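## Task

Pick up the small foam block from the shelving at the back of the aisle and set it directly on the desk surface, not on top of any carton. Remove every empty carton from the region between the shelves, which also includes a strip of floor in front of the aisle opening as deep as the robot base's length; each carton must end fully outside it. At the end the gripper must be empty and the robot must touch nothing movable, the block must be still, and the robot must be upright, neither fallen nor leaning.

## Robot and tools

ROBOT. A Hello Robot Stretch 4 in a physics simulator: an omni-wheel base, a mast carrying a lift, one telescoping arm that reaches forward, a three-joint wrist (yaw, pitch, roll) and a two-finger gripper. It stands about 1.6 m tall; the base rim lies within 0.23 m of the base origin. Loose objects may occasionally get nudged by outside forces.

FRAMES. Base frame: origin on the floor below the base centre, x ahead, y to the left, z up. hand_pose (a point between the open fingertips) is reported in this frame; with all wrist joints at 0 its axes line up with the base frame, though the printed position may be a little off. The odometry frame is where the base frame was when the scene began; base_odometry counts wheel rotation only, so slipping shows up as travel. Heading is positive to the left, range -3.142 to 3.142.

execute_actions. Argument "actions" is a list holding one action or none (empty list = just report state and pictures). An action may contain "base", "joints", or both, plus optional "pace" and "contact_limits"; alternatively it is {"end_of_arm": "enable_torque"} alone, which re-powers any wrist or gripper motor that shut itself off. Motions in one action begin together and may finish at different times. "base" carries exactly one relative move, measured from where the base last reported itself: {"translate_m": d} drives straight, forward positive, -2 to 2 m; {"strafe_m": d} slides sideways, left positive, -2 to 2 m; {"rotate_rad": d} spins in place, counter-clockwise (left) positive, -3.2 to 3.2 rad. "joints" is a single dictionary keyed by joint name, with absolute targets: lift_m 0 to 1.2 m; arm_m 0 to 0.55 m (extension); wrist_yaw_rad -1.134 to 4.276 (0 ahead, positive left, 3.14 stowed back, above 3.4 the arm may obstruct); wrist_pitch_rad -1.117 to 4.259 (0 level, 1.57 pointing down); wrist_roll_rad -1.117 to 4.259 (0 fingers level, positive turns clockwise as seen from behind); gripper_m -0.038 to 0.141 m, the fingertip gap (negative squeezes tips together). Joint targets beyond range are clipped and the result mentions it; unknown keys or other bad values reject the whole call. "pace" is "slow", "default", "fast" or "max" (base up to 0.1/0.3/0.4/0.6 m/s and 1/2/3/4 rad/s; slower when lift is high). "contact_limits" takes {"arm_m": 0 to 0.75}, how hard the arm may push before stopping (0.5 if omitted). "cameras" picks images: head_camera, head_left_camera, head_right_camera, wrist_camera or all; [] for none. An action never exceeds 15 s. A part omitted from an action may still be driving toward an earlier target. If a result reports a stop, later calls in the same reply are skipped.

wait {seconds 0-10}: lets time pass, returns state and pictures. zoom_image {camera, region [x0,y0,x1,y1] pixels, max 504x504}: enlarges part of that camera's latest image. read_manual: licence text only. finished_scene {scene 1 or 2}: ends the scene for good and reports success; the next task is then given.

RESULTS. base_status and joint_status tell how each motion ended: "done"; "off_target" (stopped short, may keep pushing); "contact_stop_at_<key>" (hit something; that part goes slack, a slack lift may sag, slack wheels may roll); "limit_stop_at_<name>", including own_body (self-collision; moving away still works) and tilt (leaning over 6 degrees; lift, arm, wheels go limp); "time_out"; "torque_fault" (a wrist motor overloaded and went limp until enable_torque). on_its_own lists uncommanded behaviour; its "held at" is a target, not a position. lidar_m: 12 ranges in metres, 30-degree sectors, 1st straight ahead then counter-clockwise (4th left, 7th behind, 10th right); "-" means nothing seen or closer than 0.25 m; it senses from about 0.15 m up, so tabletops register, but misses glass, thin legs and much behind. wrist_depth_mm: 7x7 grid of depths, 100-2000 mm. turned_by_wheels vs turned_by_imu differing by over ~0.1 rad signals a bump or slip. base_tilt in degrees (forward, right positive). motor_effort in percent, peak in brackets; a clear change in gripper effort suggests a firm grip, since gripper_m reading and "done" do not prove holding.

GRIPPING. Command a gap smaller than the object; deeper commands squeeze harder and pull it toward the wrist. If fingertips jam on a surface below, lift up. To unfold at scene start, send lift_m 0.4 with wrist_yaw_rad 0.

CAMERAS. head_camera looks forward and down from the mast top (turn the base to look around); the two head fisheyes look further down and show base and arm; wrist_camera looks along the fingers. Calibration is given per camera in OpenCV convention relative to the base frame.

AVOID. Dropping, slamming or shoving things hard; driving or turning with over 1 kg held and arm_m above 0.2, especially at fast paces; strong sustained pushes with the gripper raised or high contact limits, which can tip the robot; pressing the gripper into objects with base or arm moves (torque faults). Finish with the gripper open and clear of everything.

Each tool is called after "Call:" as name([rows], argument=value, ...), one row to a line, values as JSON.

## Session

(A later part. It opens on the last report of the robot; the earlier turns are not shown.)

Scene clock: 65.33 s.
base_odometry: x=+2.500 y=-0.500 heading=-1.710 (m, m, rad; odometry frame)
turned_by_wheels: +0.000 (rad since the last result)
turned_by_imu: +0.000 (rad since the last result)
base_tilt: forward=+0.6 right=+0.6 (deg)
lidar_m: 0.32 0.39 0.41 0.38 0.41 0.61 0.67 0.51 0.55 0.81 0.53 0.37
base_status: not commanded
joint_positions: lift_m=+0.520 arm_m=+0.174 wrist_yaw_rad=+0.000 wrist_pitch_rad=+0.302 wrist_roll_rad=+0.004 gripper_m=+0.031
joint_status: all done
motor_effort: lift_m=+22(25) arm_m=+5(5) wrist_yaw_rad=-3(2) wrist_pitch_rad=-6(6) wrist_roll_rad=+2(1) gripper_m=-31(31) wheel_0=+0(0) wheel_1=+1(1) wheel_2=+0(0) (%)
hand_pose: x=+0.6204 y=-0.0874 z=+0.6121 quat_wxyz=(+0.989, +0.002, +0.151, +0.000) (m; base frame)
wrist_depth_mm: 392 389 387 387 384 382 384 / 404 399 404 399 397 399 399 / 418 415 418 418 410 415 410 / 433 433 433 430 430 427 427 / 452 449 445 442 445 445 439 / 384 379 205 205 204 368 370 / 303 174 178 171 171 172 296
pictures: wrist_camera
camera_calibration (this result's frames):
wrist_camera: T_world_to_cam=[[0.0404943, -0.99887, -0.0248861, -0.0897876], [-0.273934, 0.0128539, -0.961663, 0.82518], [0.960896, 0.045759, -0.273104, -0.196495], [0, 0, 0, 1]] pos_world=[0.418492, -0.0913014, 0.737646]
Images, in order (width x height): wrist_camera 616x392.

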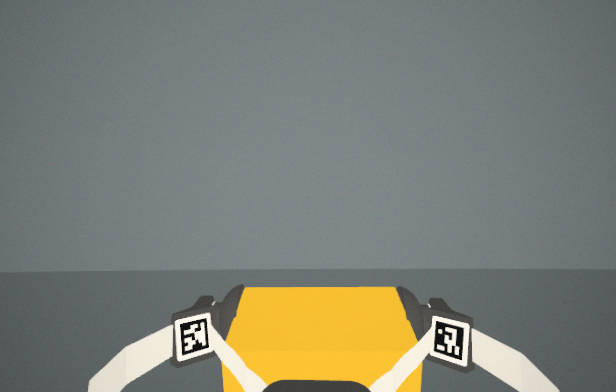

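Held. Repeating the fold and exit.

Call:
execute_actions([
  {"joints":{"arm_m":0,"lift_m":0.55,"wrist_pitch_rad":0.0},"pace":"slow"},
], cameras=[])

Call:
execute_actions([
  {"base":{"strafe_m":-0.08},"pace":"slow"},
], cameras=[])

Call:
execute_actions([
  {"joints":{"wrist_yaw_rad":3.05},"pace":"slow"},
], cameras=[])

Call:
execute_actions([
  {"base":{"translate_m":-0.06},"pace":"slow"},
], cameras=[])

Call:
execute_actions([
  {"base":{"rotate_rad":-1.62},"pace":"slow"},
], cameras=["head_camera","head_left_camera"])

Scene clock: 68.57 s.
base_odometry: x=+2.500 y=-0.500 heading=-1.710 (m, m, rad; odometry frame)
turned_by_wheels: +0.000 (rad since the last result)
turned_by_imu: +0.001 (rad since the last result)
base_tilt: forward=+0.6 right=+0.6 (deg)
lidar_m: 0.34 0.38 0.41 0.39 0.41 0.58 0.66 0.49 0.54 0.84 0.52 0.38
base_status: not commanded
joint_positions: lift_m=+0.550 arm_m=+0.001 wrist_yaw_rad=+0.000 wrist_pitch_rad=+0.003 wrist_roll_rad=+0.004 gripper_m=+0.031
joint_status: all done
motor_effort: lift_m=+23(21) arm_m=-6(6) wrist_yaw_rad=-2(2) wrist_pitch_rad=-8(11) wrist_roll_rad=+2(3) gripper_m=-29(29) wheel_0=+0(0) wheel_1=+1(1) wheel_2=+0(0) (%)
hand_pose: x=+0.4604 y=-0.0874 z=+0.7271 quat_wxyz=(+1.000, +0.002, +0.002, +0.000) (m; base frame)
wrist_depth_mm: 366 364 359 359 364 366 368 / 525 517 517 521 521 521 521 / 615 609 609 615 609 603 559 / 609 615 609 603 603 603 564 / 603 609 603 603 603 597 564 / 603 597 204 206 204 597 569 / 609 174 179 171 170 172 544
pictures: none
No camera images: the call's "cameras" was empty. Leave "cameras" out to get every camera's image.

Scene clock: 70.50 s.
base_odometry: x=+2.421 y=-0.489 heading=-1.710 (m, m, rad; odometry frame)
turned_by_wheels: +0.000 (rad since the last result)
turned_by_imu: +0.000 (rad since the last result)
base_tilt: forward=+0.7 right=+0.6 (deg)
lidar_m: 0.33 0.36 0.50 0.47 0.49 0.69 0.46 0.47 0.47 0.83 0.52 0.37
base_status: done
joint_positions: lift_m=+0.550 arm_m=+0.001 wrist_yaw_rad=+0.000 wrist_pitch_rad=+0.003 wrist_roll_rad=+0.004 gripper_m=+0.031
joint_status: not commanded
motor_effort: lift_m=+22(23) arm_m=-5(5) wrist_yaw_rad=-2(3) wrist_pitch_rad=-9(8) wrist_roll_rad=+2(2) gripper_m=-30(31) wheel_0=+2(5) wheel_1=+0(9) wheel_2=+0(1) (%)
hand_pose: x=+0.4604 y=-0.0874 z=+0.7271 quat_wxyz=(+1.000, +0.002, +0.002, +0.000) (m; base frame)
wrist_depth_mm: 366 364 359 362 362 362 368 / 530 521 517 521 521 521 439 / 615 615 609 615 609 609 439 / 615 609 609 603 603 603 442 / 615 615 597 597 597 597 442 / 609 603 206 204 204 591 442 / 603 175 178 171 170 172 433
pictures: none
No camera images: the call's "cameras" was empty. Leave "cameras" out to get every camera's image.

Scene clock: 73.03 s.
base_odometry: x=+2.421 y=-0.489 heading=-1.710 (m, m, rad; odometry frame)
turned_by_wheels: +0.000 (rad since the last result)
turned_by_imu: +0.000 (rad since the last result)
base_tilt: forward=+0.6 right=+0.7 (deg)
lidar_m: 0.35 0.37 0.51 0.47 0.51 0.70 0.50 0.47 0.48 0.79 0.55 0.36
base_status: not commanded
joint_positions: lift_m=+0.550 arm_m=+0.001 wrist_yaw_rad=+3.050 wrist_pitch_rad=+0.003 wrist_roll_rad=+0.004 gripper_m=+0.031
joint_status: all done
motor_effort: lift_m=+22(23) arm_m=-5(5) wrist_yaw_rad=-1(3) wrist_pitch_rad=-7(8) wrist_roll_rad=+1(2) gripper_m=-30(32) wheel_0=+1(1) wheel_1=+1(0) wheel_2=+0(0) (%)
hand_pose: x=-0.1074 y=+0.1136 z=+0.7271 quat_wxyz=(+0.046, -0.001, +0.002, +0.999) (m; base frame)
wrist_depth_mm: 148 200 1229 1308 1182 798 559 / 109 149 1255 1308 1182 788 569 / 107 146 809 1042 976 788 569 / 114 147 286 1281 1182 788 569 / 145 809 809 820 1229 788 564 / 831 854 206 205 204 732 569 / 778 174 178 172 171 172 530
pictures: none
No camera images: the call's "cameras" was empty. Leave "cameras" out to get every camera's image.

Scene clock: 74.87 s.
base_odometry: x=+2.429 y=-0.429 heading=-1.710 (m, m, rad; odometry frame)
turned_by_wheels: +0.000 (rad since the last result)
turned_by_imu: +0.000 (rad since the last result)
base_tilt: forward=+0.7 right=+0.6 (deg)
lidar_m: 0.41 0.43 0.47 0.47 0.50 0.60 0.43 0.40 0.43 0.58 0.63 0.43
base_status: done
joint_positions: lift_m=+0.550 arm_m=+0.001 wrist_yaw_rad=+3.050 wrist_pitch_rad=+0.003 wrist_roll_rad=+0.004 gripper_m=+0.031
joint_status: not commanded
motor_effort: lift_m=+23(22) arm_m=-5(5) wrist_yaw_rad=-1(1) wrist_pitch_rad=-8(8) wrist_roll_rad=+2(1) gripper_m=-31(30) wheel_0=-1(4) wheel_1=-1(5) wheel_2=+1(5) (%)
hand_pose: x=-0.1075 y=+0.1135 z=+0.7271 quat_wxyz=(+0.046, -0.001, +0.002, +0.999) (m; base frame)
wrist_depth_mm: 148 200 1205 1229 1205 788 554 / 110 149 1205 1229 1205 788 564 / 107 146 741 917 904 778 574 / 114 148 286 1205 1182 778 564 / 145 741 759 768 1205 768 559 / 788 750 206 205 204 741 564 / 715 174 178 172 171 172 535
pictures: none
No camera images: the call's "cameras" was empty. Leave "cameras" out to get every camera's image.

Scene clock: 77.77 s.
base_odometry: x=+2.429 y=-0.429 heading=+2.953 (m, m, rad; odometry frame)
turned_by_wheels: -1.620 (rad since the last result)
turned_by_imu: -1.569 (rad since the last result)
base_tilt: forward=+0.6 right=+0.6 (deg)
lidar_m: 0.53 0.66 0.44 0.40 0.41 0.48 0.49 0.50 0.64 0.46 0.40 0.45
base_status: done
joint_positions: lift_m=+0.550 arm_m=+0.001 wrist_yaw_rad=+3.050 wrist_pitch_rad=+0.003 wrist_roll_rad=+0.004 gripper_m=+0.031
joint_status: not commanded
motor_effort: lift_m=+22(22) arm_m=-5(5) wrist_yaw_rad=-1(1) wrist_pitch_rad=-8(8) wrist_roll_rad=+1(2) gripper_m=-29(32) wheel_0=+0(6) wheel_1=+1(6) wheel_2=+1(4) (%)
hand_pose: x=-0.1075 y=+0.1135 z=+0.7271 quat_wxyz=(+0.046, -0.001, +0.002, +0.999) (m; base frame)
wrist_depth_mm: 149 200 640 647 676 634 640 / 109 149 634 647 668 634 517 / 107 146 627 654 668 627 640 / 114 147 285 640 654 634 634 / 145 609 615 634 647 634 627 / 591 603 206 205 204 615 634 / 585 175 178 172 171 173 615
pictures: head_camera, head_left_camera
Images, in order (width x height): head_camera 420x560, head_left_camera 420x672.

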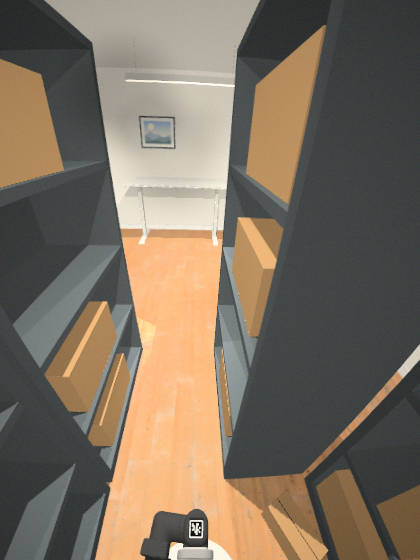

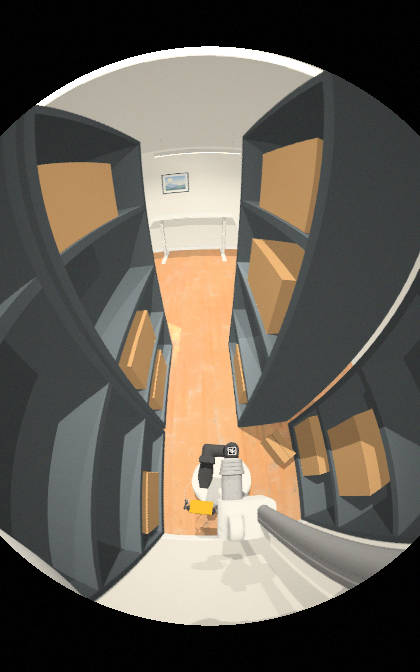

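Call:
execute_actions([
  {"base":{"rotate_rad":0.05},"pace":"slow"},
], cameras=[])

Call:
execute_actions([
  {"base":{"strafe_m":0.13},"pace":"slow"},
], cameras=[])

Call:
execute_actions([
  {"base":{"translate_m":0.55}},
], cameras=["head_camera"])

Scene clock: 78.77 s.
base_odometry: x=+2.429 y=-0.429 heading=+3.003 (m, m, rad; odometry frame)
turned_by_wheels: +0.050 (rad since the last result)
turned_by_imu: +0.048 (rad since the last result)
base_tilt: forward=+0.6 right=+0.6 (deg)
lidar_m: 0.70 0.63 0.43 0.42 0.45 0.48 0.47 0.49 0.58 0.41 0.39 0.42
base_status: done
joint_positions: lift_m=+0.550 arm_m=+0.001 wrist_yaw_rad=+3.050 wrist_pitch_rad=+0.003 wrist_roll_rad=+0.004 gripper_m=+0.031
joint_status: not commanded
motor_effort: lift_m=+22(22) arm_m=-5(5) wrist_yaw_rad=-1(2) wrist_pitch_rad=-8(8) wrist_roll_rad=+1(1) gripper_m=-31(32) wheel_0=+0(2) wheel_1=-1(4) wheel_2=-1(3) (%)
hand_pose: x=-0.1075 y=+0.1135 z=+0.7271 quat_wxyz=(+0.046, -0.001, +0.002, +0.999) (m; base frame)
wrist_depth_mm: 148 199 640 647 654 661 621 / 109 149 634 640 647 654 544 / 107 146 627 640 647 647 609 / 113 148 286 634 634 654 609 / 145 603 621 627 634 647 609 / 603 609 206 205 204 640 591 / 597 174 178 171 170 172 597
pictures: none
No camera images: the call's "cameras" was empty. Leave "cameras" out to get every camera's image.

Scene clock: 81.20 s.
base_odometry: x=+2.411 y=-0.558 heading=+3.003 (m, m, rad; odometry frame)
turned_by_wheels: +0.000 (rad since the last result)
turned_by_imu: +0.001 (rad since the last result)
base_tilt: forward=+0.6 right=+0.6 (deg)
lidar_m: 1.16 0.42 0.31 0.27 0.30 0.42 0.49 0.49 0.70 0.56 0.51 0.50
base_status: done
joint_positions: lift_m=+0.550 arm_m=+0.001 wrist_yaw_rad=+3.050 wrist_pitch_rad=+0.003 wrist_roll_rad=+0.004 gripper_m=+0.031
joint_status: not commanded
motor_effort: lift_m=+22(22) arm_m=-5(5) wrist_yaw_rad=-1(2) wrist_pitch_rad=-7(7) wrist_roll_rad=+2(1) gripper_m=-30(30) wheel_0=+0(3) wheel_1=+0(6) wheel_2=+0(3) (%)
hand_pose: x=-0.1075 y=+0.1135 z=+0.7271 quat_wxyz=(+0.046, -0.001, +0.002, +0.999) (m; base frame)
wrist_depth_mm: 148 200 634 640 654 603 362 / 110 149 634 640 654 517 517 / 107 146 627 640 640 603 615 / 113 147 285 627 647 591 603 / 145 603 615 621 634 591 597 / 597 615 205 205 204 585 597 / 597 174 178 172 171 172 591
pictures: none
No camera images: the call's "cameras" was empty. Leave "cameras" out to get every camera's image.

Scene clock: 84.53 s.
base_odometry: x=+1.866 y=-0.482 heading=+3.003 (m, m, rad; odometry frame)
turned_by_wheels: +0.000 (rad since the last result)
turned_by_imu: -0.001 (rad since the last result)
base_tilt: forward=+0.6 right=+0.6 (deg)
lidar_m: 2.91 0.43 0.28 0.26 0.30 0.44 1.03 1.07 0.27 0.25 0.28 0.38
base_status: done
joint_positions: lift_m=+0.550 arm_m=+0.001 wrist_yaw_rad=+3.050 wrist_pitch_rad=+0.003 wrist_roll_rad=+0.004 gripper_m=+0.031
joint_status: not commanded
motor_effort: lift_m=+21(22) arm_m=-5(5) wrist_yaw_rad=-2(1) wrist_pitch_rad=-8(8) wrist_roll_rad=+1(1) gripper_m=-30(30) wheel_0=+0(3) wheel_1=-1(4) wheel_2=+2(14) (%)
hand_pose: x=-0.1075 y=+0.1135 z=+0.7272 quat_wxyz=(+0.046, -0.001, +0.002, +0.999) (m; base frame)
wrist_depth_mm: 148 200 1205 1229 1182 452 324 / 109 149 1182 1182 1182 517 439 / 107 145 1182 1205 1078 891 699 / 114 148 286 1182 1138 1160 946 / 145 1138 1160 1160 1138 1138 946 / 1138 1138 205 206 204 1025 842 / 1098 174 178 172 170 172 580
pictures: head_camera
Images, in order (width x height): head_camera 420x560.

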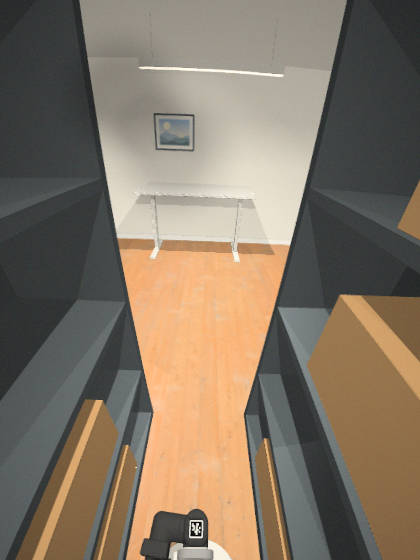

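Call:
execute_actions([
  {"base":{"translate_m":1.4}},
], cameras=[])

Call:
execute_actions([
  {"base":{"translate_m":0.4},"joints":{"lift_m":0.95,"wrist_yaw_rad":0,"wrist_pitch_rad":0.3}},
], cameras=["head_camera","wrist_camera"])

Scene clock: 90.83 s.
base_odometry: x=+0.480 y=-0.289 heading=+3.003 (m, m, rad; odometry frame)
turned_by_wheels: +0.000 (rad since the last result)
turned_by_imu: -0.002 (rad since the last result)
base_tilt: forward=+0.6 right=+0.6 (deg)
lidar_m: 1.50 1.59 1.92 1.85 0.84 0.64 1.21 0.61 0.81 1.15 1.19 1.56
base_status: done
joint_positions: lift_m=+0.550 arm_m=+0.001 wrist_yaw_rad=+3.050 wrist_pitch_rad=+0.003 wrist_roll_rad=+0.004 gripper_m=+0.031
joint_status: not commanded
motor_effort: lift_m=+22(21) arm_m=-5(5) wrist_yaw_rad=-2(2) wrist_pitch_rad=-7(8) wrist_roll_rad=+2(2) gripper_m=-30(30) wheel_0=+1(4) wheel_1=+1(6) wheel_2=+0(7) (%)
hand_pose: x=-0.1075 y=+0.1135 z=+0.7272 quat_wxyz=(+0.046, -0.001, +0.002, +0.999) (m; base frame)
wrist_depth_mm: 148 200 - - 750 732 741 / 109 150 - - 723 723 750 / 107 146 - - 741 741 741 / 114 148 286 - 732 732 732 / 145 1576 - - 723 723 732 / 668 1160 206 206 204 715 723 / 668 174 178 171 171 172 715
pictures: none
No camera images: the call's "cameras" was empty. Leave "cameras" out to get every camera's image.

Scene clock: 93.63 s.
base_odometry: x=+0.083 y=-0.234 heading=+3.003 (m, m, rad; odometry frame)
turned_by_wheels: +0.000 (rad since the last result)
turned_by_imu: +0.000 (rad since the last result)
base_tilt: forward=+0.7 right=+0.6 (deg)
lidar_m: 1.11 1.19 1.91 1.85 1.94 0.98 1.19 1.00 1.93 1.12 1.90 1.16
base_status: done
joint_positions: lift_m=+0.950 arm_m=+0.001 wrist_yaw_rad=+0.000 wrist_pitch_rad=+0.302 wrist_roll_rad=+0.004 gripper_m=+0.031
joint_status: all done
motor_effort: lift_m=+21(24) arm_m=-5(5) wrist_yaw_rad=-4(8) wrist_pitch_rad=-6(4) wrist_roll_rad=+2(1) gripper_m=-30(31) wheel_0=+0(2) wheel_1=-2(5) wheel_2=+1(7) (%)
hand_pose: x=+0.4472 y=-0.0873 z=+1.0421 quat_wxyz=(+0.989, +0.002, +0.151, +0.000) (m; base frame)
wrist_depth_mm: 1618 1576 1537 1537 1537 1537 1537 / 1618 1618 1661 1576 1576 1661 1618 / 1756 1661 1756 1618 1618 1661 1661 / 1138 1118 1098 1078 1060 1708 1708 / 1863 1808 1808 1863 1808 1808 1756 / 1863 1921 205 205 204 1863 1863 / 1808 174 178 172 171 173 1756
pictures: head_camera, wrist_camera
camera_calibration (this result's frames):
wrist_camera: T_world_to_cam=[[0.0407375, -0.99886, -0.0248863, -0.0721145], [-0.274056, 0.0127816, -0.961629, 1.19126], [0.96085, 0.0459946, -0.273223, 0.0875011], [0, 0, 0, 1]] pos_world=[0.245335, -0.0912831, 1.16767]
Images, in order (width x height): head_camera 420x560, wrist_camera 616x392.

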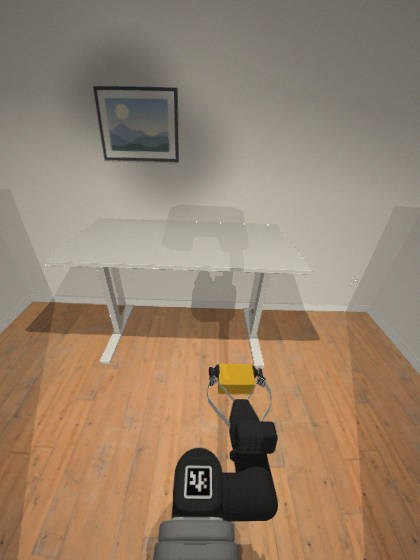

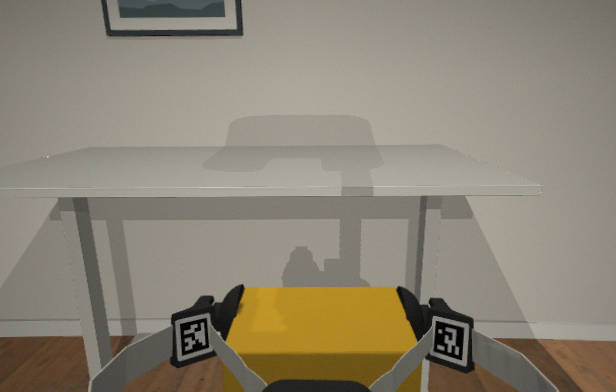

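Call:
execute_actions([
  {"base":{"translate_m":0.5}},
], cameras=[])

Call:
execute_actions([
  {"joints":{"arm_m":0.4}},
], cameras=["head_camera"])

Scene clock: 96.93 s.
base_odometry: x=-0.412 y=-0.165 heading=+3.003 (m, m, rad; odometry frame)
turned_by_wheels: +0.000 (rad since the last result)
turned_by_imu: -0.001 (rad since the last result)
base_tilt: forward=+0.6 right=+0.6 (deg)
lidar_m: 0.60 0.64 0.92 1.81 1.97 1.51 1.48 1.52 1.24 1.81 1.93 0.64
base_status: done
joint_positions: lift_m=+0.950 arm_m=+0.001 wrist_yaw_rad=+0.000 wrist_pitch_rad=+0.302 wrist_roll_rad=+0.004 gripper_m=+0.031
joint_status: not commanded
motor_effort: lift_m=+21(22) arm_m=-5(5) wrist_yaw_rad=-3(3) wrist_pitch_rad=-6(7) wrist_roll_rad=+2(1) gripper_m=-31(31) wheel_0=-1(5) wheel_1=-1(0) wheel_2=+0(6) (%)
hand_pose: x=+0.4472 y=-0.0874 z=+1.0421 quat_wxyz=(+0.989, +0.002, +0.151, +0.000) (m; base frame)
wrist_depth_mm: 1098 1098 1118 1098 1098 1078 1078 / 1160 1138 1160 1138 1118 1138 1118 / 1205 1205 1160 1182 1182 1160 1160 / 878 854 854 842 831 809 1182 / 559 549 549 544 539 535 535 / 1336 1366 206 205 204 445 439 / 1397 174 178 171 170 173 1336
pictures: none
No camera images: the call's "cameras" was empty. Leave "cameras" out to get every camera's image.

Scene clock: 99.23 s.
base_odometry: x=-0.412 y=-0.165 heading=+3.003 (m, m, rad; odometry frame)
turned_by_wheels: +0.000 (rad since the last result)
turned_by_imu: +0.000 (rad since the last result)
base_tilt: forward=+0.6 right=+0.6 (deg)
lidar_m: 0.63 0.66 0.90 1.84 1.97 1.53 1.48 1.51 1.22 1.79 1.93 0.67
base_status: not commanded
joint_positions: lift_m=+0.950 arm_m=+0.399 wrist_yaw_rad=+0.000 wrist_pitch_rad=+0.302 wrist_roll_rad=+0.004 gripper_m=+0.031
joint_status: all done
motor_effort: lift_m=+21(22) arm_m=+5(5) wrist_yaw_rad=-3(2) wrist_pitch_rad=-6(7) wrist_roll_rad=+2(1) gripper_m=-32(30) wheel_0=-1(1) wheel_1=-1(1) wheel_2=+0(0) (%)
hand_pose: x=+0.8454 y=-0.0874 z=+1.0421 quat_wxyz=(+0.989, +0.002, +0.151, +0.000) (m; base frame)
wrist_depth_mm: 741 732 741 732 715 715 715 / 759 750 759 759 750 732 741 / 788 798 778 778 778 768 759 / 809 820 820 798 788 798 778 / 549 549 535 535 535 525 530 / 404 399 206 205 204 392 394 / 322 174 178 171 171 172 314
pictures: head_camera
Images, in order (width x height): head_camera 420x560.

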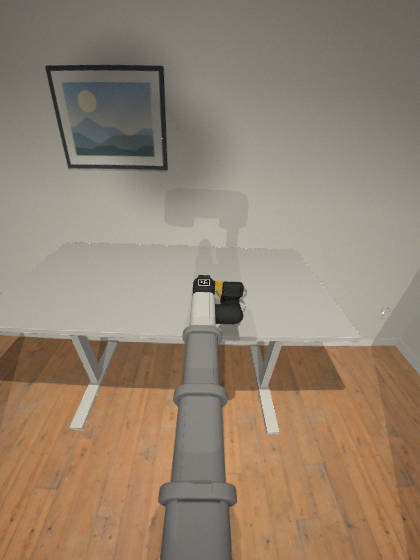

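Call:
execute_actions([
  {"joints":{"lift_m":0.898},"pace":"slow"},
], cameras=[])

Call:
execute_actions([
  {"joints":{"gripper_m":0.14}},
], cameras=["wrist_camera"])

Call:
execute_actions([
  {"joints":{"lift_m":1.0}},
], cameras=[])

Call:
execute_actions([
  {"joints":{"arm_m":0,"wrist_pitch_rad":0,"gripper_m":0.03}},
], cameras=["head_camera"])

Call:
execute_actions([
  {"base":{"rotate_rad":3.2},"joints":{"lift_m":0.5,"wrist_yaw_rad":3.05}},
], cameras=[])

Call:
execute_actions([
  {"base":{"translate_m":0.9}},
], cameras=["head_camera"])

Scene clock: 100.80 s.
base_odometry: x=-0.412 y=-0.165 heading=+3.003 (m, m, rad; odometry frame)
turned_by_wheels: +0.000 (rad since the last result)
turned_by_imu: +0.000 (rad since the last result)
base_tilt: forward=+0.7 right=+0.7 (deg)
lidar_m: 0.61 0.64 0.91 1.82 1.97 1.55 1.48 1.52 1.24 1.80 1.92 0.67
base_status: not commanded
joint_positions: lift_m=+0.898 arm_m=+0.399 wrist_yaw_rad=+0.000 wrist_pitch_rad=+0.302 wrist_roll_rad=+0.004 gripper_m=+0.031
joint_status: all done
motor_effort: lift_m=+16(18) arm_m=+5(5) wrist_yaw_rad=-2(3) wrist_pitch_rad=-6(6) wrist_roll_rad=+2(2) gripper_m=-30(29) wheel_0=-1(1) wheel_1=-1(1) wheel_2=+0(0) (%)
hand_pose: x=+0.8454 y=-0.0874 z=+0.9905 quat_wxyz=(+0.989, +0.002, +0.151, +0.000) (m; base frame)
wrist_depth_mm: 732 732 732 732 715 715 715 / 759 768 750 750 741 750 741 / 788 778 788 788 778 768 759 / 654 647 634 627 615 615 609 / 415 413 413 407 404 399 402 / 310 304 205 205 204 300 300 / 245 174 178 171 171 173 239
pictures: none
No camera images: the call's "cameras" was empty. Leave "cameras" out to get every camera's image.

Scene clock: 102.90 s.
base_odometry: x=-0.412 y=-0.165 heading=+3.003 (m, m, rad; odometry frame)
turned_by_wheels: +0.000 (rad since the last result)
turned_by_imu: +0.000 (rad since the last result)
base_tilt: forward=+0.6 right=+0.6 (deg)
lidar_m: 0.62 0.66 0.95 1.83 1.97 1.51 1.47 1.51 1.26 1.81 1.91 0.65
base_status: not commanded
joint_positions: lift_m=+0.898 arm_m=+0.399 wrist_yaw_rad=+0.000 wrist_pitch_rad=+0.302 wrist_roll_rad=+0.004 gripper_m=+0.140
joint_status: all done
motor_effort: lift_m=+16(16) arm_m=+5(5) wrist_yaw_rad=-2(2) wrist_pitch_rad=-6(7) wrist_roll_rad=+2(3) gripper_m=-1(29) wheel_0=-1(1) wheel_1=-1(1) wheel_2=+0(0) (%)
hand_pose: x=+0.8454 y=-0.0874 z=+0.9905 quat_wxyz=(+0.989, +0.002, +0.151, +0.000) (m; base frame)
wrist_depth_mm: 741 732 732 723 723 723 723 / 768 759 750 750 741 750 741 / 809 788 788 768 778 778 759 / 661 647 640 621 634 615 615 / 418 415 410 404 404 402 402 / 309 291 289 218 229 212 298 / 246 233 224 156 191 220 240
pictures: wrist_camera
camera_calibration (this result's frames):
wrist_camera: T_world_to_cam=[[0.040442, -0.998872, -0.0248888, -0.0894492], [-0.274112, 0.0128622, -0.961612, 1.25083], [0.960847, 0.0457118, -0.273282, -0.309153], [0, 0, 0, 1]] pos_world=[0.643534, -0.0913047, 1.1161]
Images, in order (width x height): wrist_camera 616x392.

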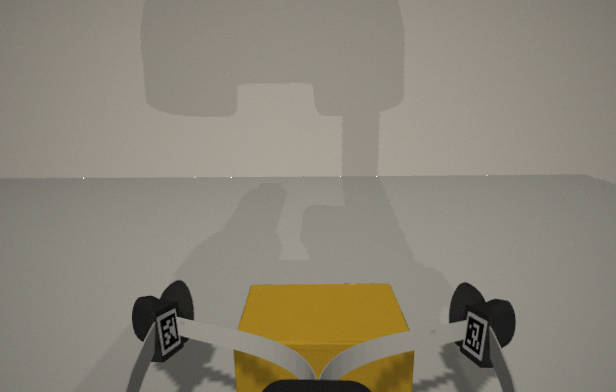

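Scene clock: 104.33 s.
base_odometry: x=-0.412 y=-0.165 heading=+3.003 (m, m, rad; odometry frame)
turned_by_wheels: +0.000 (rad since the last result)
turned_by_imu: +0.000 (rad since the last result)
base_tilt: forward=+0.6 right=+0.6 (deg)
lidar_m: 0.60 0.66 0.94 1.83 1.95 1.54 1.48 1.50 1.23 1.78 1.91 0.64
base_status: not commanded
joint_positions: lift_m=+1.000 arm_m=+0.399 wrist_yaw_rad=+0.000 wrist_pitch_rad=+0.302 wrist_roll_rad=+0.004 gripper_m=+0.140
joint_status: all done
motor_effort: lift_m=+22(26) arm_m=+5(5) wrist_yaw_rad=-3(3) wrist_pitch_rad=-6(6) wrist_roll_rad=+2(2) gripper_m=-2(0) wheel_0=-1(1) wheel_1=-1(1) wheel_2=-1(0) (%)
hand_pose: x=+0.8454 y=-0.0874 z=+1.0921 quat_wxyz=(+0.989, +0.002, +0.151, +0.000) (m; base frame)
wrist_depth_mm: 732 732 732 723 723 723 707 / 768 750 759 768 741 741 741 / 788 778 778 778 768 768 759 / 820 831 820 809 798 798 798 / 683 676 668 661 661 647 654 / 496 473 492 488 488 211 484 / 397 377 375 156 357 357 387
pictures: none
No camera images: the call's "cameras" was empty. Leave "cameras" out to get every camera's image.

Scene clock: 106.63 s.
base_odometry: x=-0.412 y=-0.165 heading=+3.003 (m, m, rad; odometry frame)
turned_by_wheels: +0.000 (rad since the last result)
turned_by_imu: +0.000 (rad since the last result)
base_tilt: forward=+0.7 right=+0.6 (deg)
lidar_m: 0.59 0.65 0.91 1.84 1.98 1.55 1.49 1.52 1.23 1.79 1.89 0.66
base_status: not commanded
joint_positions: lift_m=+1.000 arm_m=+0.001 wrist_yaw_rad=+0.000 wrist_pitch_rad=+0.002 wrist_roll_rad=+0.004 gripper_m=+0.030
joint_status: all done
motor_effort: lift_m=+22(22) arm_m=-5(7) wrist_yaw_rad=-2(3) wrist_pitch_rad=-6(13) wrist_roll_rad=+3(2) gripper_m=-3(6) wheel_0=-1(2) wheel_1=-1(1) wheel_2=-1(0) (%)
hand_pose: x=+0.4603 y=-0.0874 z=+1.1773 quat_wxyz=(+1.000, +0.002, +0.001, +0.000) (m; base frame)
wrist_depth_mm: 1255 1205 1229 1229 1205 1205 1205 / 1205 1182 1205 1182 1205 1205 1160 / 1229 1205 1205 1205 1182 1182 1205 / 1229 1205 1205 1182 1182 1182 1182 / 1229 1205 1205 1160 1160 1182 1182 / 1160 1160 1138 1008 931 1182 1160 / 732 723 634 569 192 723 732
pictures: head_camera
Images, in order (width x height): head_camera 420x560.

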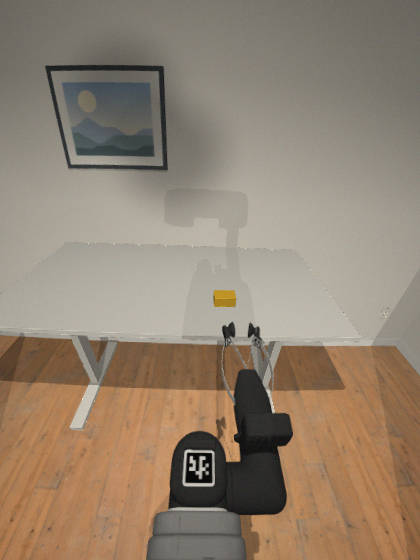

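Scene clock: 109.93 s.
base_odometry: x=-0.412 y=-0.165 heading=-0.080 (m, m, rad; odometry frame)
turned_by_wheels: +3.200 (rad since the last result)
turned_by_imu: +3.102 (rad since the last result)
base_tilt: forward=+0.6 right=+0.7 (deg)
lidar_m: 1.49 1.52 1.24 1.83 1.97 0.64 0.62 0.65 0.93 1.82 1.93 1.50
base_status: done
joint_positions: lift_m=+0.500 arm_m=+0.001 wrist_yaw_rad=+3.050 wrist_pitch_rad=+0.002 wrist_roll_rad=+0.004 gripper_m=+0.030
joint_status: all done
motor_effort: lift_m=+16(21) arm_m=-5(5) wrist_yaw_rad=-1(5) wrist_pitch_rad=-6(6) wrist_roll_rad=+2(2) gripper_m=-6(7) wheel_0=+0(4) wheel_1=+1(7) wheel_2=+0(6) (%)
hand_pose: x=-0.1075 y=+0.1135 z=+0.6777 quat_wxyz=(+0.046, -0.001, +0.002, +0.999) (m; base frame)
wrist_depth_mm: 148 200 1576 1618 1618 1618 1661 / 109 149 1537 1618 1576 1661 1661 / 107 146 759 976 976 976 1618 / 114 147 283 1499 1576 1576 1618 / 145 1499 1499 1576 1618 1537 1576 / 1499 1537 1499 1537 1138 1537 1576 / 1464 1537 1499 1537 193 1576 1537
pictures: none
No camera images: the call's "cameras" was empty. Leave "cameras" out to get every camera's image.

Scene clock: 114.40 s.
base_odometry: x=+0.485 y=-0.237 heading=-0.080 (m, m, rad; odometry frame)
turned_by_wheels: +0.000 (rad since the last result)
turned_by_imu: -0.002 (rad since the last result)
base_tilt: forward=+0.7 right=+0.6 (deg)
lidar_m: 1.03 0.62 0.82 1.13 1.15 1.63 1.93 1.58 1.92 1.86 0.78 0.63
base_status: done
joint_positions: lift_m=+0.500 arm_m=+0.001 wrist_yaw_rad=+3.050 wrist_pitch_rad=+0.002 wrist_roll_rad=+0.004 gripper_m=+0.030
joint_status: not commanded
motor_effort: lift_m=+16(17) arm_m=-5(5) wrist_yaw_rad=-2(1) wrist_pitch_rad=-6(6) wrist_roll_rad=+2(2) gripper_m=-5(7) wheel_0=-1(5) wheel_1=-2(6) wheel_2=+0(12) (%)
hand_pose: x=-0.1075 y=+0.1135 z=+0.6777 quat_wxyz=(+0.046, -0.001, +0.002, +0.999) (m; base frame)
wrist_depth_mm: 148 200 - - - - - / 109 149 - - - - - / 107 146 - - - - - / 114 148 283 - - - - / 145 1983 - - - - - / - - - - - - - / 1863 1921 1618 1708 192 1863 1921
pictures: head_camera
Images, in order (width x height): head_camera 420x560.

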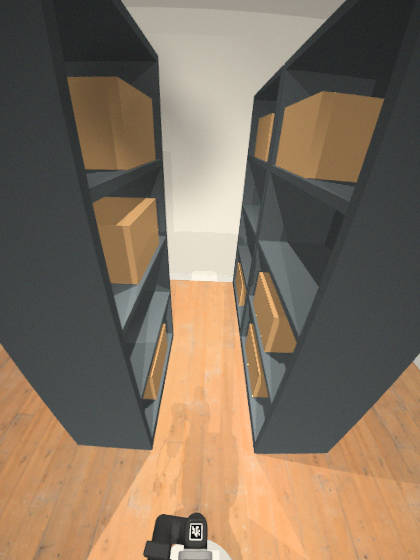

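Call:
execute_actions([
  {"base":{"strafe_m":-0.025},"pace":"slow"},
], cameras=[])

Call:
execute_actions([
  {"base":{"rotate_rad":0.015},"pace":"slow"},
], cameras=[])

Call:
execute_actions([
  {"base":{"translate_m":0.85}},
], cameras=["head_camera"])

Scene clock: 115.73 s.
base_odometry: x=+0.483 y=-0.262 heading=-0.080 (m, m, rad; odometry frame)
turned_by_wheels: +0.000 (rad since the last result)
turned_by_imu: +0.000 (rad since the last result)
base_tilt: forward=+0.6 right=+0.6 (deg)
lidar_m: 1.10 0.63 0.81 1.16 1.18 1.63 2.32 1.58 1.89 1.84 0.81 0.62
base_status: done
joint_positions: lift_m=+0.500 arm_m=+0.001 wrist_yaw_rad=+3.050 wrist_pitch_rad=+0.002 wrist_roll_rad=+0.004 gripper_m=+0.030
joint_status: not commanded
motor_effort: lift_m=+16(16) arm_m=-5(5) wrist_yaw_rad=-2(1) wrist_pitch_rad=-7(6) wrist_roll_rad=+2(3) gripper_m=-7(6) wheel_0=+2(6) wheel_1=+0(4) wheel_2=+0(1) (%)
hand_pose: x=-0.1075 y=+0.1135 z=+0.6777 quat_wxyz=(+0.046, -0.001, +0.002, +0.999) (m; base frame)
wrist_depth_mm: 148 200 - - - - - / 109 150 - - - - - / 107 146 - - - - - / 114 147 285 - - - - / 145 1921 - - - - - / - - - - - - - / 1863 1983 1618 1756 192 1921 1921
pictures: none
No camera images: the call's "cameras" was empty. Leave "cameras" out to get every camera's image.

Scene clock: 116.27 s.
base_odometry: x=+0.483 y=-0.262 heading=-0.065 (m, m, rad; odometry frame)
turned_by_wheels: +0.015 (rad since the last result)
turned_by_imu: +0.014 (rad since the last result)
base_tilt: forward=+0.6 right=+0.6 (deg)
lidar_m: 1.04 0.62 0.85 1.14 1.18 1.61 2.30 1.57 1.89 1.84 0.79 0.60
base_status: done
joint_positions: lift_m=+0.500 arm_m=+0.001 wrist_yaw_rad=+3.050 wrist_pitch_rad=+0.002 wrist_roll_rad=+0.004 gripper_m=+0.030
joint_status: not commanded
motor_effort: lift_m=+17(17) arm_m=-5(5) wrist_yaw_rad=-1(1) wrist_pitch_rad=-6(6) wrist_roll_rad=+1(2) gripper_m=-5(6) wheel_0=-1(1) wheel_1=-1(0) wheel_2=-2(3) (%)
hand_pose: x=-0.1075 y=+0.1135 z=+0.6777 quat_wxyz=(+0.046, -0.001, +0.002, +0.999) (m; base frame)
wrist_depth_mm: 148 199 - - - - - / 109 150 - - - - - / 107 146 - - - - - / 114 148 286 - - - - / 145 - - - - - - / - - - - - - - / 1921 1921 1618 1708 193 1863 1863
pictures: none
No camera images: the call's "cameras" was empty. Leave "cameras" out to get every camera's image.

Scene clock: 120.57 s.
base_odometry: x=+1.331 y=-0.317 heading=-0.065 (m, m, rad; odometry frame)
turned_by_wheels: +0.000 (rad since the last result)
turned_by_imu: -0.001 (rad since the last result)
base_tilt: forward=+0.6 right=+0.6 (deg)
lidar_m: 1.42 0.36 0.27 0.25 0.27 3.26 2.78 3.26 0.30 0.27 0.30 0.46
base_status: done
joint_positions: lift_m=+0.500 arm_m=+0.001 wrist_yaw_rad=+3.050 wrist_pitch_rad=+0.002 wrist_roll_rad=+0.004 gripper_m=+0.030
joint_status: not commanded
motor_effort: lift_m=+17(17) arm_m=-5(5) wrist_yaw_rad=-2(1) wrist_pitch_rad=-6(6) wrist_roll_rad=+1(2) gripper_m=-6(6) wheel_0=-2(5) wheel_1=+0(3) wheel_2=+1(7) (%)
hand_pose: x=-0.1075 y=+0.1135 z=+0.6777 quat_wxyz=(+0.046, -0.001, +0.002, +0.999) (m; base frame)
wrist_depth_mm: 149 200 - - - 377 359 / 109 149 - - - 377 357 / 107 146 - - - 375 357 / 114 147 285 - - 379 353 / 145 - - - - 379 351 / - - - - - 377 349 / 1921 1921 1661 1756 193 345 345
pictures: head_camera
Images, in order (width x height): head_camera 420x560.

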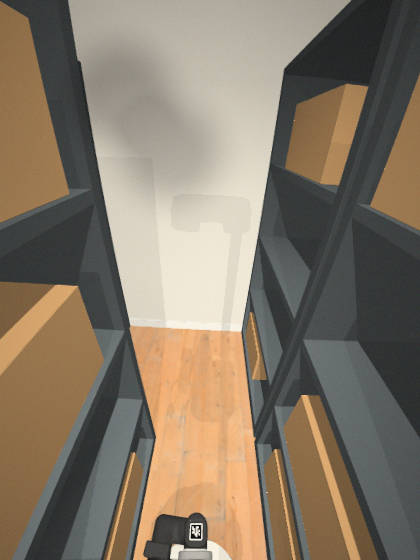

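Call:
execute_actions([
  {"base":{"strafe_m":-0.03},"pace":"slow"},
], cameras=[])

Call:
execute_actions([
  {"base":{"translate_m":1.0}},
], cameras=[])

Call:
execute_actions([
  {"base":{"rotate_rad":1.62},"pace":"slow"},
], cameras=["head_camera","head_left_camera"])

Scene clock: 122.07 s.
base_odometry: x=+1.330 y=-0.347 heading=-0.065 (m, m, rad; odometry frame)
turned_by_wheels: +0.000 (rad since the last result)
turned_by_imu: +0.000 (rad since the last result)
base_tilt: forward=+0.6 right=+0.6 (deg)
lidar_m: 1.31 0.40 0.28 0.27 0.30 3.28 3.17 3.30 0.28 0.26 0.28 0.42
base_status: done
joint_positions: lift_m=+0.500 arm_m=+0.001 wrist_yaw_rad=+3.050 wrist_pitch_rad=+0.002 wrist_roll_rad=+0.004 gripper_m=+0.030
joint_status: not commanded
motor_effort: lift_m=+17(17) arm_m=-5(5) wrist_yaw_rad=-2(1) wrist_pitch_rad=-6(7) wrist_roll_rad=+2(1) gripper_m=-6(6) wheel_0=+0(3) wheel_1=+0(5) wheel_2=+0(2) (%)
hand_pose: x=-0.1075 y=+0.1135 z=+0.6777 quat_wxyz=(+0.046, -0.001, +0.002, +0.999) (m; base frame)
wrist_depth_mm: 148 200 - - - - 362 / 109 149 - - - - 359 / 107 146 - - - - 353 / 114 147 283 - - - 357 / 144 - - - - - 351 / - - - - - - 351 / 1983 1921 1661 1756 193 1808 347
pictures: none
No camera images: the call's "cameras" was empty. Leave "cameras" out to get every camera's image.

Scene clock: 126.90 s.
base_odometry: x=+2.327 y=-0.413 heading=-0.065 (m, m, rad; odometry frame)
turned_by_wheels: +0.000 (rad since the last result)
turned_by_imu: -0.002 (rad since the last result)
base_tilt: forward=+0.6 right=+0.6 (deg)
lidar_m: 0.56 0.60 0.76 0.50 0.47 0.42 1.11 0.44 0.28 0.28 0.33 0.48
base_status: done
joint_positions: lift_m=+0.500 arm_m=+0.001 wrist_yaw_rad=+3.050 wrist_pitch_rad=+0.002 wrist_roll_rad=+0.004 gripper_m=+0.030
joint_status: not commanded
motor_effort: lift_m=+17(16) arm_m=-5(5) wrist_yaw_rad=-2(1) wrist_pitch_rad=-6(6) wrist_roll_rad=+2(1) gripper_m=-4(6) wheel_0=+0(5) wheel_1=-1(0) wheel_2=+0(9) (%)
hand_pose: x=-0.1075 y=+0.1135 z=+0.6777 quat_wxyz=(+0.046, -0.001, +0.002, +0.999) (m; base frame)
wrist_depth_mm: 148 200 - - 778 484 488 / 109 149 - - 788 480 484 / 107 146 - - 1160 477 480 / 114 148 285 - 1366 469 480 / 145 904 - - 1397 469 469 / 691 1308 - - 668 466 469 / 904 1281 1661 1708 192 462 469
pictures: none
No camera images: the call's "cameras" was empty. Leave "cameras" out to get every camera's image.

Scene clock: 129.80 s.
base_odometry: x=+2.327 y=-0.413 heading=+1.554 (m, m, rad; odometry frame)
turned_by_wheels: +1.620 (rad since the last result)
turned_by_imu: +1.570 (rad since the last result)
base_tilt: forward=+0.6 right=+0.6 (deg)
lidar_m: 0.49 0.40 0.42 1.05 0.40 0.30 0.29 0.32 0.47 0.56 0.61 0.72
base_status: done
joint_positions: lift_m=+0.500 arm_m=+0.001 wrist_yaw_rad=+3.050 wrist_pitch_rad=+0.002 wrist_roll_rad=+0.004 gripper_m=+0.030
joint_status: not commanded
motor_effort: lift_m=+17(16) arm_m=-5(5) wrist_yaw_rad=-2(2) wrist_pitch_rad=-7(6) wrist_roll_rad=+3(1) gripper_m=-6(4) wheel_0=-1(3) wheel_1=+0(5) wheel_2=-1(2) (%)
hand_pose: x=-0.1075 y=+0.1135 z=+0.6777 quat_wxyz=(+0.046, -0.001, +0.002, +0.999) (m; base frame)
wrist_depth_mm: 149 200 459 459 459 455 449 / 109 149 603 654 609 459 615 / 107 145 891 904 759 452 904 / 114 147 283 904 759 452 512 / 145 891 891 878 759 449 512 / 842 831 831 750 539 442 517 / 535 530 455 488 193 439 484
pictures: head_camera, head_left_camera
Images, in order (width x height): head_camera 420x560, head_left_camera 420x672.

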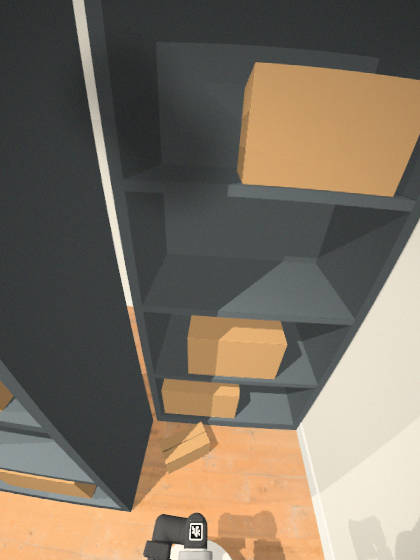

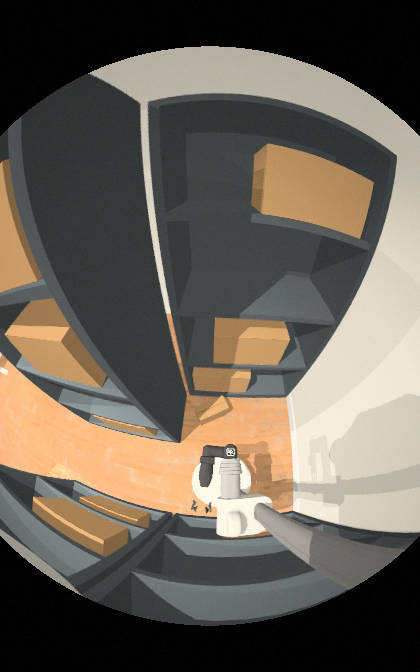

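Call:
execute_actions([
  {"base":{"strafe_m":-0.1},"pace":"slow"},
], cameras=[])

Call:
execute_actions([
  {"joints":{"wrist_yaw_rad":1.95,"gripper_m":0.14}},
], cameras=[])

Call:
execute_actions([
  {"joints":{"wrist_pitch_rad":1.57}},
], cameras=["head_left_camera"])

Scene clock: 132.47 s.
base_odometry: x=+2.427 y=-0.414 heading=+1.554 (m, m, rad; odometry frame)
turned_by_wheels: +0.000 (rad since the last result)
turned_by_imu: +0.000 (rad since the last result)
base_tilt: forward=+0.6 right=+0.6 (deg)
lidar_m: 0.48 0.51 0.48 1.06 0.44 0.32 0.29 0.34 0.48 0.46 0.49 0.72
base_status: done
joint_positions: lift_m=+0.500 arm_m=+0.001 wrist_yaw_rad=+3.050 wrist_pitch_rad=+0.002 wrist_roll_rad=+0.004 gripper_m=+0.030
joint_status: not commanded
motor_effort: lift_m=+17(17) arm_m=-5(5) wrist_yaw_rad=-2(1) wrist_pitch_rad=-6(6) wrist_roll_rad=+1(2) gripper_m=-6(6) wheel_0=+1(5) wheel_1=-1(3) wheel_2=+0(1) (%)
hand_pose: x=-0.1075 y=+0.1135 z=+0.6777 quat_wxyz=(+0.046, -0.001, +0.002, +0.999) (m; base frame)
wrist_depth_mm: 148 200 455 459 462 462 455 / 109 150 603 647 661 564 455 / 107 146 891 904 917 603 455 / 114 147 285 904 917 603 459 / 145 904 891 891 917 603 455 / 768 831 820 741 661 603 449 / 535 525 455 484 192 500 445
pictures: none
No camera images: the call's "cameras" was empty. Leave "cameras" out to get every camera's image.

Scene clock: 134.57 s.
base_odometry: x=+2.427 y=-0.414 heading=+1.554 (m, m, rad; odometry frame)
turned_by_wheels: +0.000 (rad since the last result)
turned_by_imu: +0.000 (rad since the last result)
base_tilt: forward=+0.7 right=+0.6 (deg)
lidar_m: 0.54 0.49 0.48 1.05 0.39 0.31 0.29 0.33 0.47 0.45 0.49 0.73
base_status: not commanded
joint_positions: lift_m=+0.500 arm_m=+0.001 wrist_yaw_rad=+1.950 wrist_pitch_rad=+0.002 wrist_roll_rad=+0.004 gripper_m=+0.140
joint_status: all done
motor_effort: lift_m=+16(17) arm_m=-5(5) wrist_yaw_rad=-3(9) wrist_pitch_rad=-6(6) wrist_roll_rad=+2(1) gripper_m=-1(5) wheel_0=+1(1) wheel_1=-1(1) wheel_2=+0(0) (%)
hand_pose: x=+0.1461 y=+0.3003 z=+0.6777 quat_wxyz=(+0.561, +0.000, +0.002, +0.828) (m; base frame)
wrist_depth_mm: 539 1182 1397 1397 - - 359 / 535 732 1537 1397 - - 597 / 535 1118 1160 1366 - - 904 / 525 732 917 1397 - - 1025 / 530 715 878 1397 - - 1025 / 525 676 854 1397 - 211 750 / 554 647 960 156 1618 1618 525
pictures: none
No camera images: the call's "cameras" was empty. Leave "cameras" out to get every camera's image.

Scene clock: 136.07 s.
base_odometry: x=+2.427 y=-0.414 heading=+1.554 (m, m, rad; odometry frame)
turned_by_wheels: +0.000 (rad since the last result)
turned_by_imu: +0.000 (rad since the last result)
base_tilt: forward=+0.7 right=+0.6 (deg)
lidar_m: 0.54 0.52 0.49 1.06 0.40 0.33 0.30 0.31 0.48 0.45 0.50 0.71
base_status: not commanded
joint_positions: lift_m=+0.500 arm_m=+0.001 wrist_yaw_rad=+1.950 wrist_pitch_rad=+1.570 wrist_roll_rad=+0.004 gripper_m=+0.140
joint_status: all done
motor_effort: lift_m=+17(16) arm_m=-5(5) wrist_yaw_rad=-3(3) wrist_pitch_rad=+2(4) wrist_roll_rad=+1(3) gripper_m=-2(0) wheel_0=+1(1) wheel_1=-1(1) wheel_2=+0(0) (%)
hand_pose: x=+0.2528 y=+0.0327 z=+0.3899 quat_wxyz=(+0.398, -0.584, +0.398, +0.585) (m; base frame)
wrist_depth_mm: 640 640 634 634 627 559 500 / 424 418 424 621 615 615 597 / 421 413 410 621 621 609 609 / 415 410 407 621 615 609 459 / 413 410 407 609 609 603 466 / 407 404 404 615 609 211 477 / 410 404 609 157 597 591 591
pictures: head_left_camera
Images, in order (width x height): head_left_camera 420x672.

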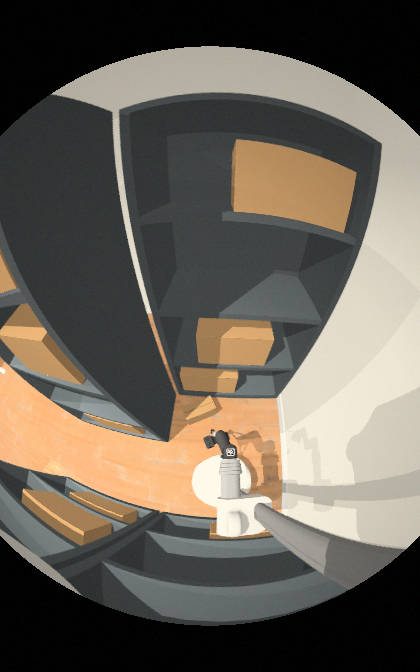

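Call:
execute_actions([
  {"base":{"strafe_m":0.16},"joints":{"arm_m":0.32},"pace":"slow"},
], cameras=["head_left_camera","wrist_camera"])

Scene clock: 140.73 s.
base_odometry: x=+2.267 y=-0.412 heading=+1.555 (m, m, rad; odometry frame)
turned_by_wheels: +0.000 (rad since the last result)
turned_by_imu: +0.002 (rad since the last result)
base_tilt: forward=+0.7 right=+0.6 (deg)
lidar_m: 0.48 0.34 0.44 1.02 0.41 0.31 0.29 0.33 0.46 0.59 0.66 0.75
base_status: done
joint_positions: lift_m=+0.500 arm_m=+0.319 wrist_yaw_rad=+1.950 wrist_pitch_rad=+1.570 wrist_roll_rad=+0.004 gripper_m=+0.140
joint_status: all done
motor_effort: lift_m=+17(16) arm_m=+5(4) wrist_yaw_rad=-3(3) wrist_pitch_rad=+1(2) wrist_roll_rad=+2(1) gripper_m=+1(2) wheel_0=+0(4) wheel_1=+1(6) wheel_2=+1(1) (%)
hand_pose: x=+0.5710 y=+0.0327 z=+0.3899 quat_wxyz=(+0.398, -0.584, +0.398, +0.585) (m; base frame)
wrist_depth_mm: 640 647 517 389 315 270 239 / 496 627 634 569 424 342 293 / 477 627 627 627 609 469 389 / 504 627 634 439 609 574 375 / 627 627 615 436 609 525 368 / 627 621 609 433 603 211 329 / 621 621 609 156 492 366 304
pictures: head_left_camera, wrist_camera
camera_calibration (this result's frames):
wrist_camera: T_world_to_cam=[[0.932167, 0.359103, -0.0459369, -0.51874], [0.358253, -0.933267, -0.0258328, -0.0985285], [-0.052148, 0.0076234, -0.99861, 0.647364], [0, 0, 0, 1]] pos_world=[0.552609, 0.0893922, 0.62009]
Images, in order (width x height): head_left_camera 420x672, wrist_camera 616x392.

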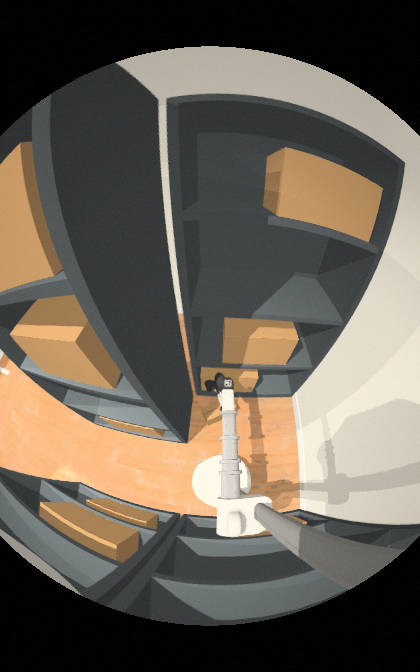

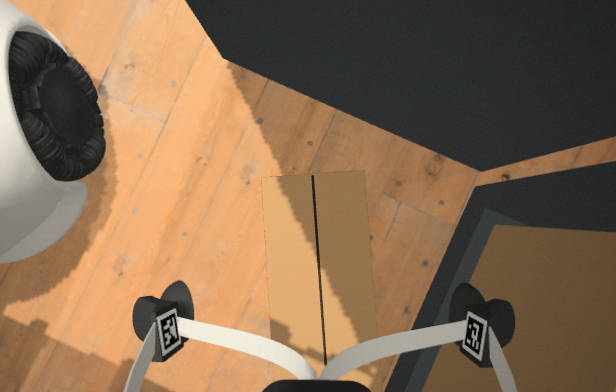

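Call:
execute_actions([
  {"joints":{"lift_m":0.32},"pace":"slow"},
], cameras=["wrist_camera"])

Call:
execute_actions([
  {"joints":{"lift_m":0.23},"pace":"slow"},
], cameras=["wrist_camera"])

Scene clock: 143.27 s.
base_odometry: x=+2.267 y=-0.412 heading=+1.555 (m, m, rad; odometry frame)
turned_by_wheels: +0.000 (rad since the last result)
turned_by_imu: +0.000 (rad since the last result)
base_tilt: forward=+0.6 right=+0.6 (deg)
lidar_m: 0.48 0.38 0.42 1.06 0.41 0.32 0.28 0.32 0.45 0.63 0.68 0.71
base_status: not commanded
joint_positions: lift_m=+0.320 arm_m=+0.319 wrist_yaw_rad=+1.950 wrist_pitch_rad=+1.570 wrist_roll_rad=+0.004 gripper_m=+0.140
joint_status: all done
motor_effort: lift_m=+16(14) arm_m=+5(5) wrist_yaw_rad=-3(3) wrist_pitch_rad=+2(1) wrist_roll_rad=+2(1) gripper_m=-1(2) wheel_0=+0(0) wheel_1=+1(1) wheel_2=+1(1) (%)
hand_pose: x=+0.5710 y=+0.0327 z=+0.2100 quat_wxyz=(+0.398, -0.584, +0.398, +0.585) (m; base frame)
wrist_depth_mm: 459 455 449 389 314 268 239 / 455 449 449 442 424 340 294 / 455 449 445 436 436 430 382 / 452 445 259 256 255 427 364 / 445 439 436 254 253 424 349 / 442 436 254 253 251 211 330 / 445 439 253 156 248 347 303
pictures: wrist_camera
camera_calibration (this result's frames):
wrist_camera: T_world_to_cam=[[0.932167, 0.359102, -0.0459369, -0.527008], [0.358253, -0.933267, -0.0258328, -0.103178], [-0.052148, 0.00762342, -0.99861, 0.467659], [0, 0, 0, 1]] pos_world=[0.552611, 0.0893922, 0.440135]
Images, in order (width x height): wrist_camera 616x392.

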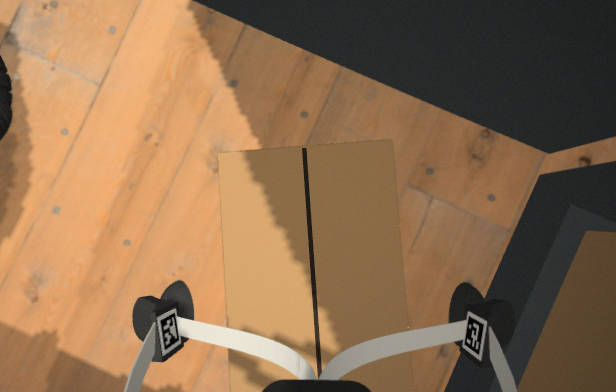

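Scene clock: 144.90 s.
base_odometry: x=+2.267 y=-0.412 heading=+1.554 (m, m, rad; odometry frame)
turned_by_wheels: +0.000 (rad since the last result)
turned_by_imu: +0.000 (rad since the last result)
base_tilt: forward=+0.6 right=+0.6 (deg)
lidar_m: 0.48 0.38 0.43 1.01 0.44 0.31 0.29 0.32 0.45 0.64 0.66 0.73
base_status: not commanded
joint_positions: lift_m=+0.231 arm_m=+0.319 wrist_yaw_rad=+1.950 wrist_pitch_rad=+1.570 wrist_roll_rad=+0.004 gripper_m=+0.140
joint_status: all done
motor_effort: lift_m=+6(17) arm_m=+5(5) wrist_yaw_rad=-3(3) wrist_pitch_rad=+2(2) wrist_roll_rad=+2(1) gripper_m=-1(0) wheel_0=+0(0) wheel_1=+1(1) wheel_2=-1(1) (%)
hand_pose: x=+0.5711 y=+0.0327 z=+0.1208 quat_wxyz=(+0.398, -0.584, +0.398, +0.585) (m; base frame)
wrist_depth_mm: 368 366 362 359 317 268 238 / 364 364 357 357 355 340 291 / 364 362 175 173 172 351 347 / 359 357 174 173 171 347 345 / 357 353 173 172 169 343 325 / 355 219 171 170 168 204 298 / 353 351 170 169 167 183 274
pictures: wrist_camera
camera_calibration (this result's frames):
wrist_camera: T_world_to_cam=[[0.932168, 0.3591, -0.0459392, -0.53114], [0.358241, -0.933266, -0.0260291, -0.105409], [-0.0522205, 0.00780625, -0.998605, 0.378669], [0, 0, 0, 1]] pos_world=[0.552647, 0.0894021, 0.350997]
Images, in order (width x height): wrist_camera 616x392.

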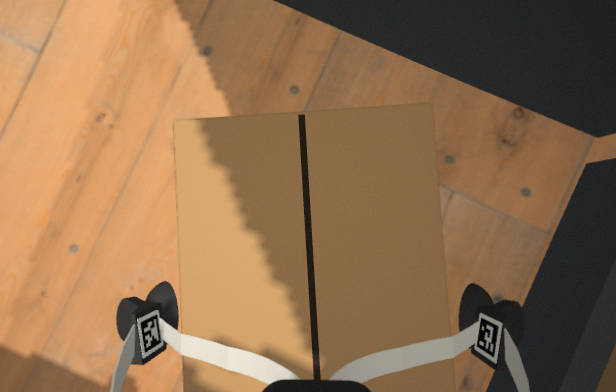

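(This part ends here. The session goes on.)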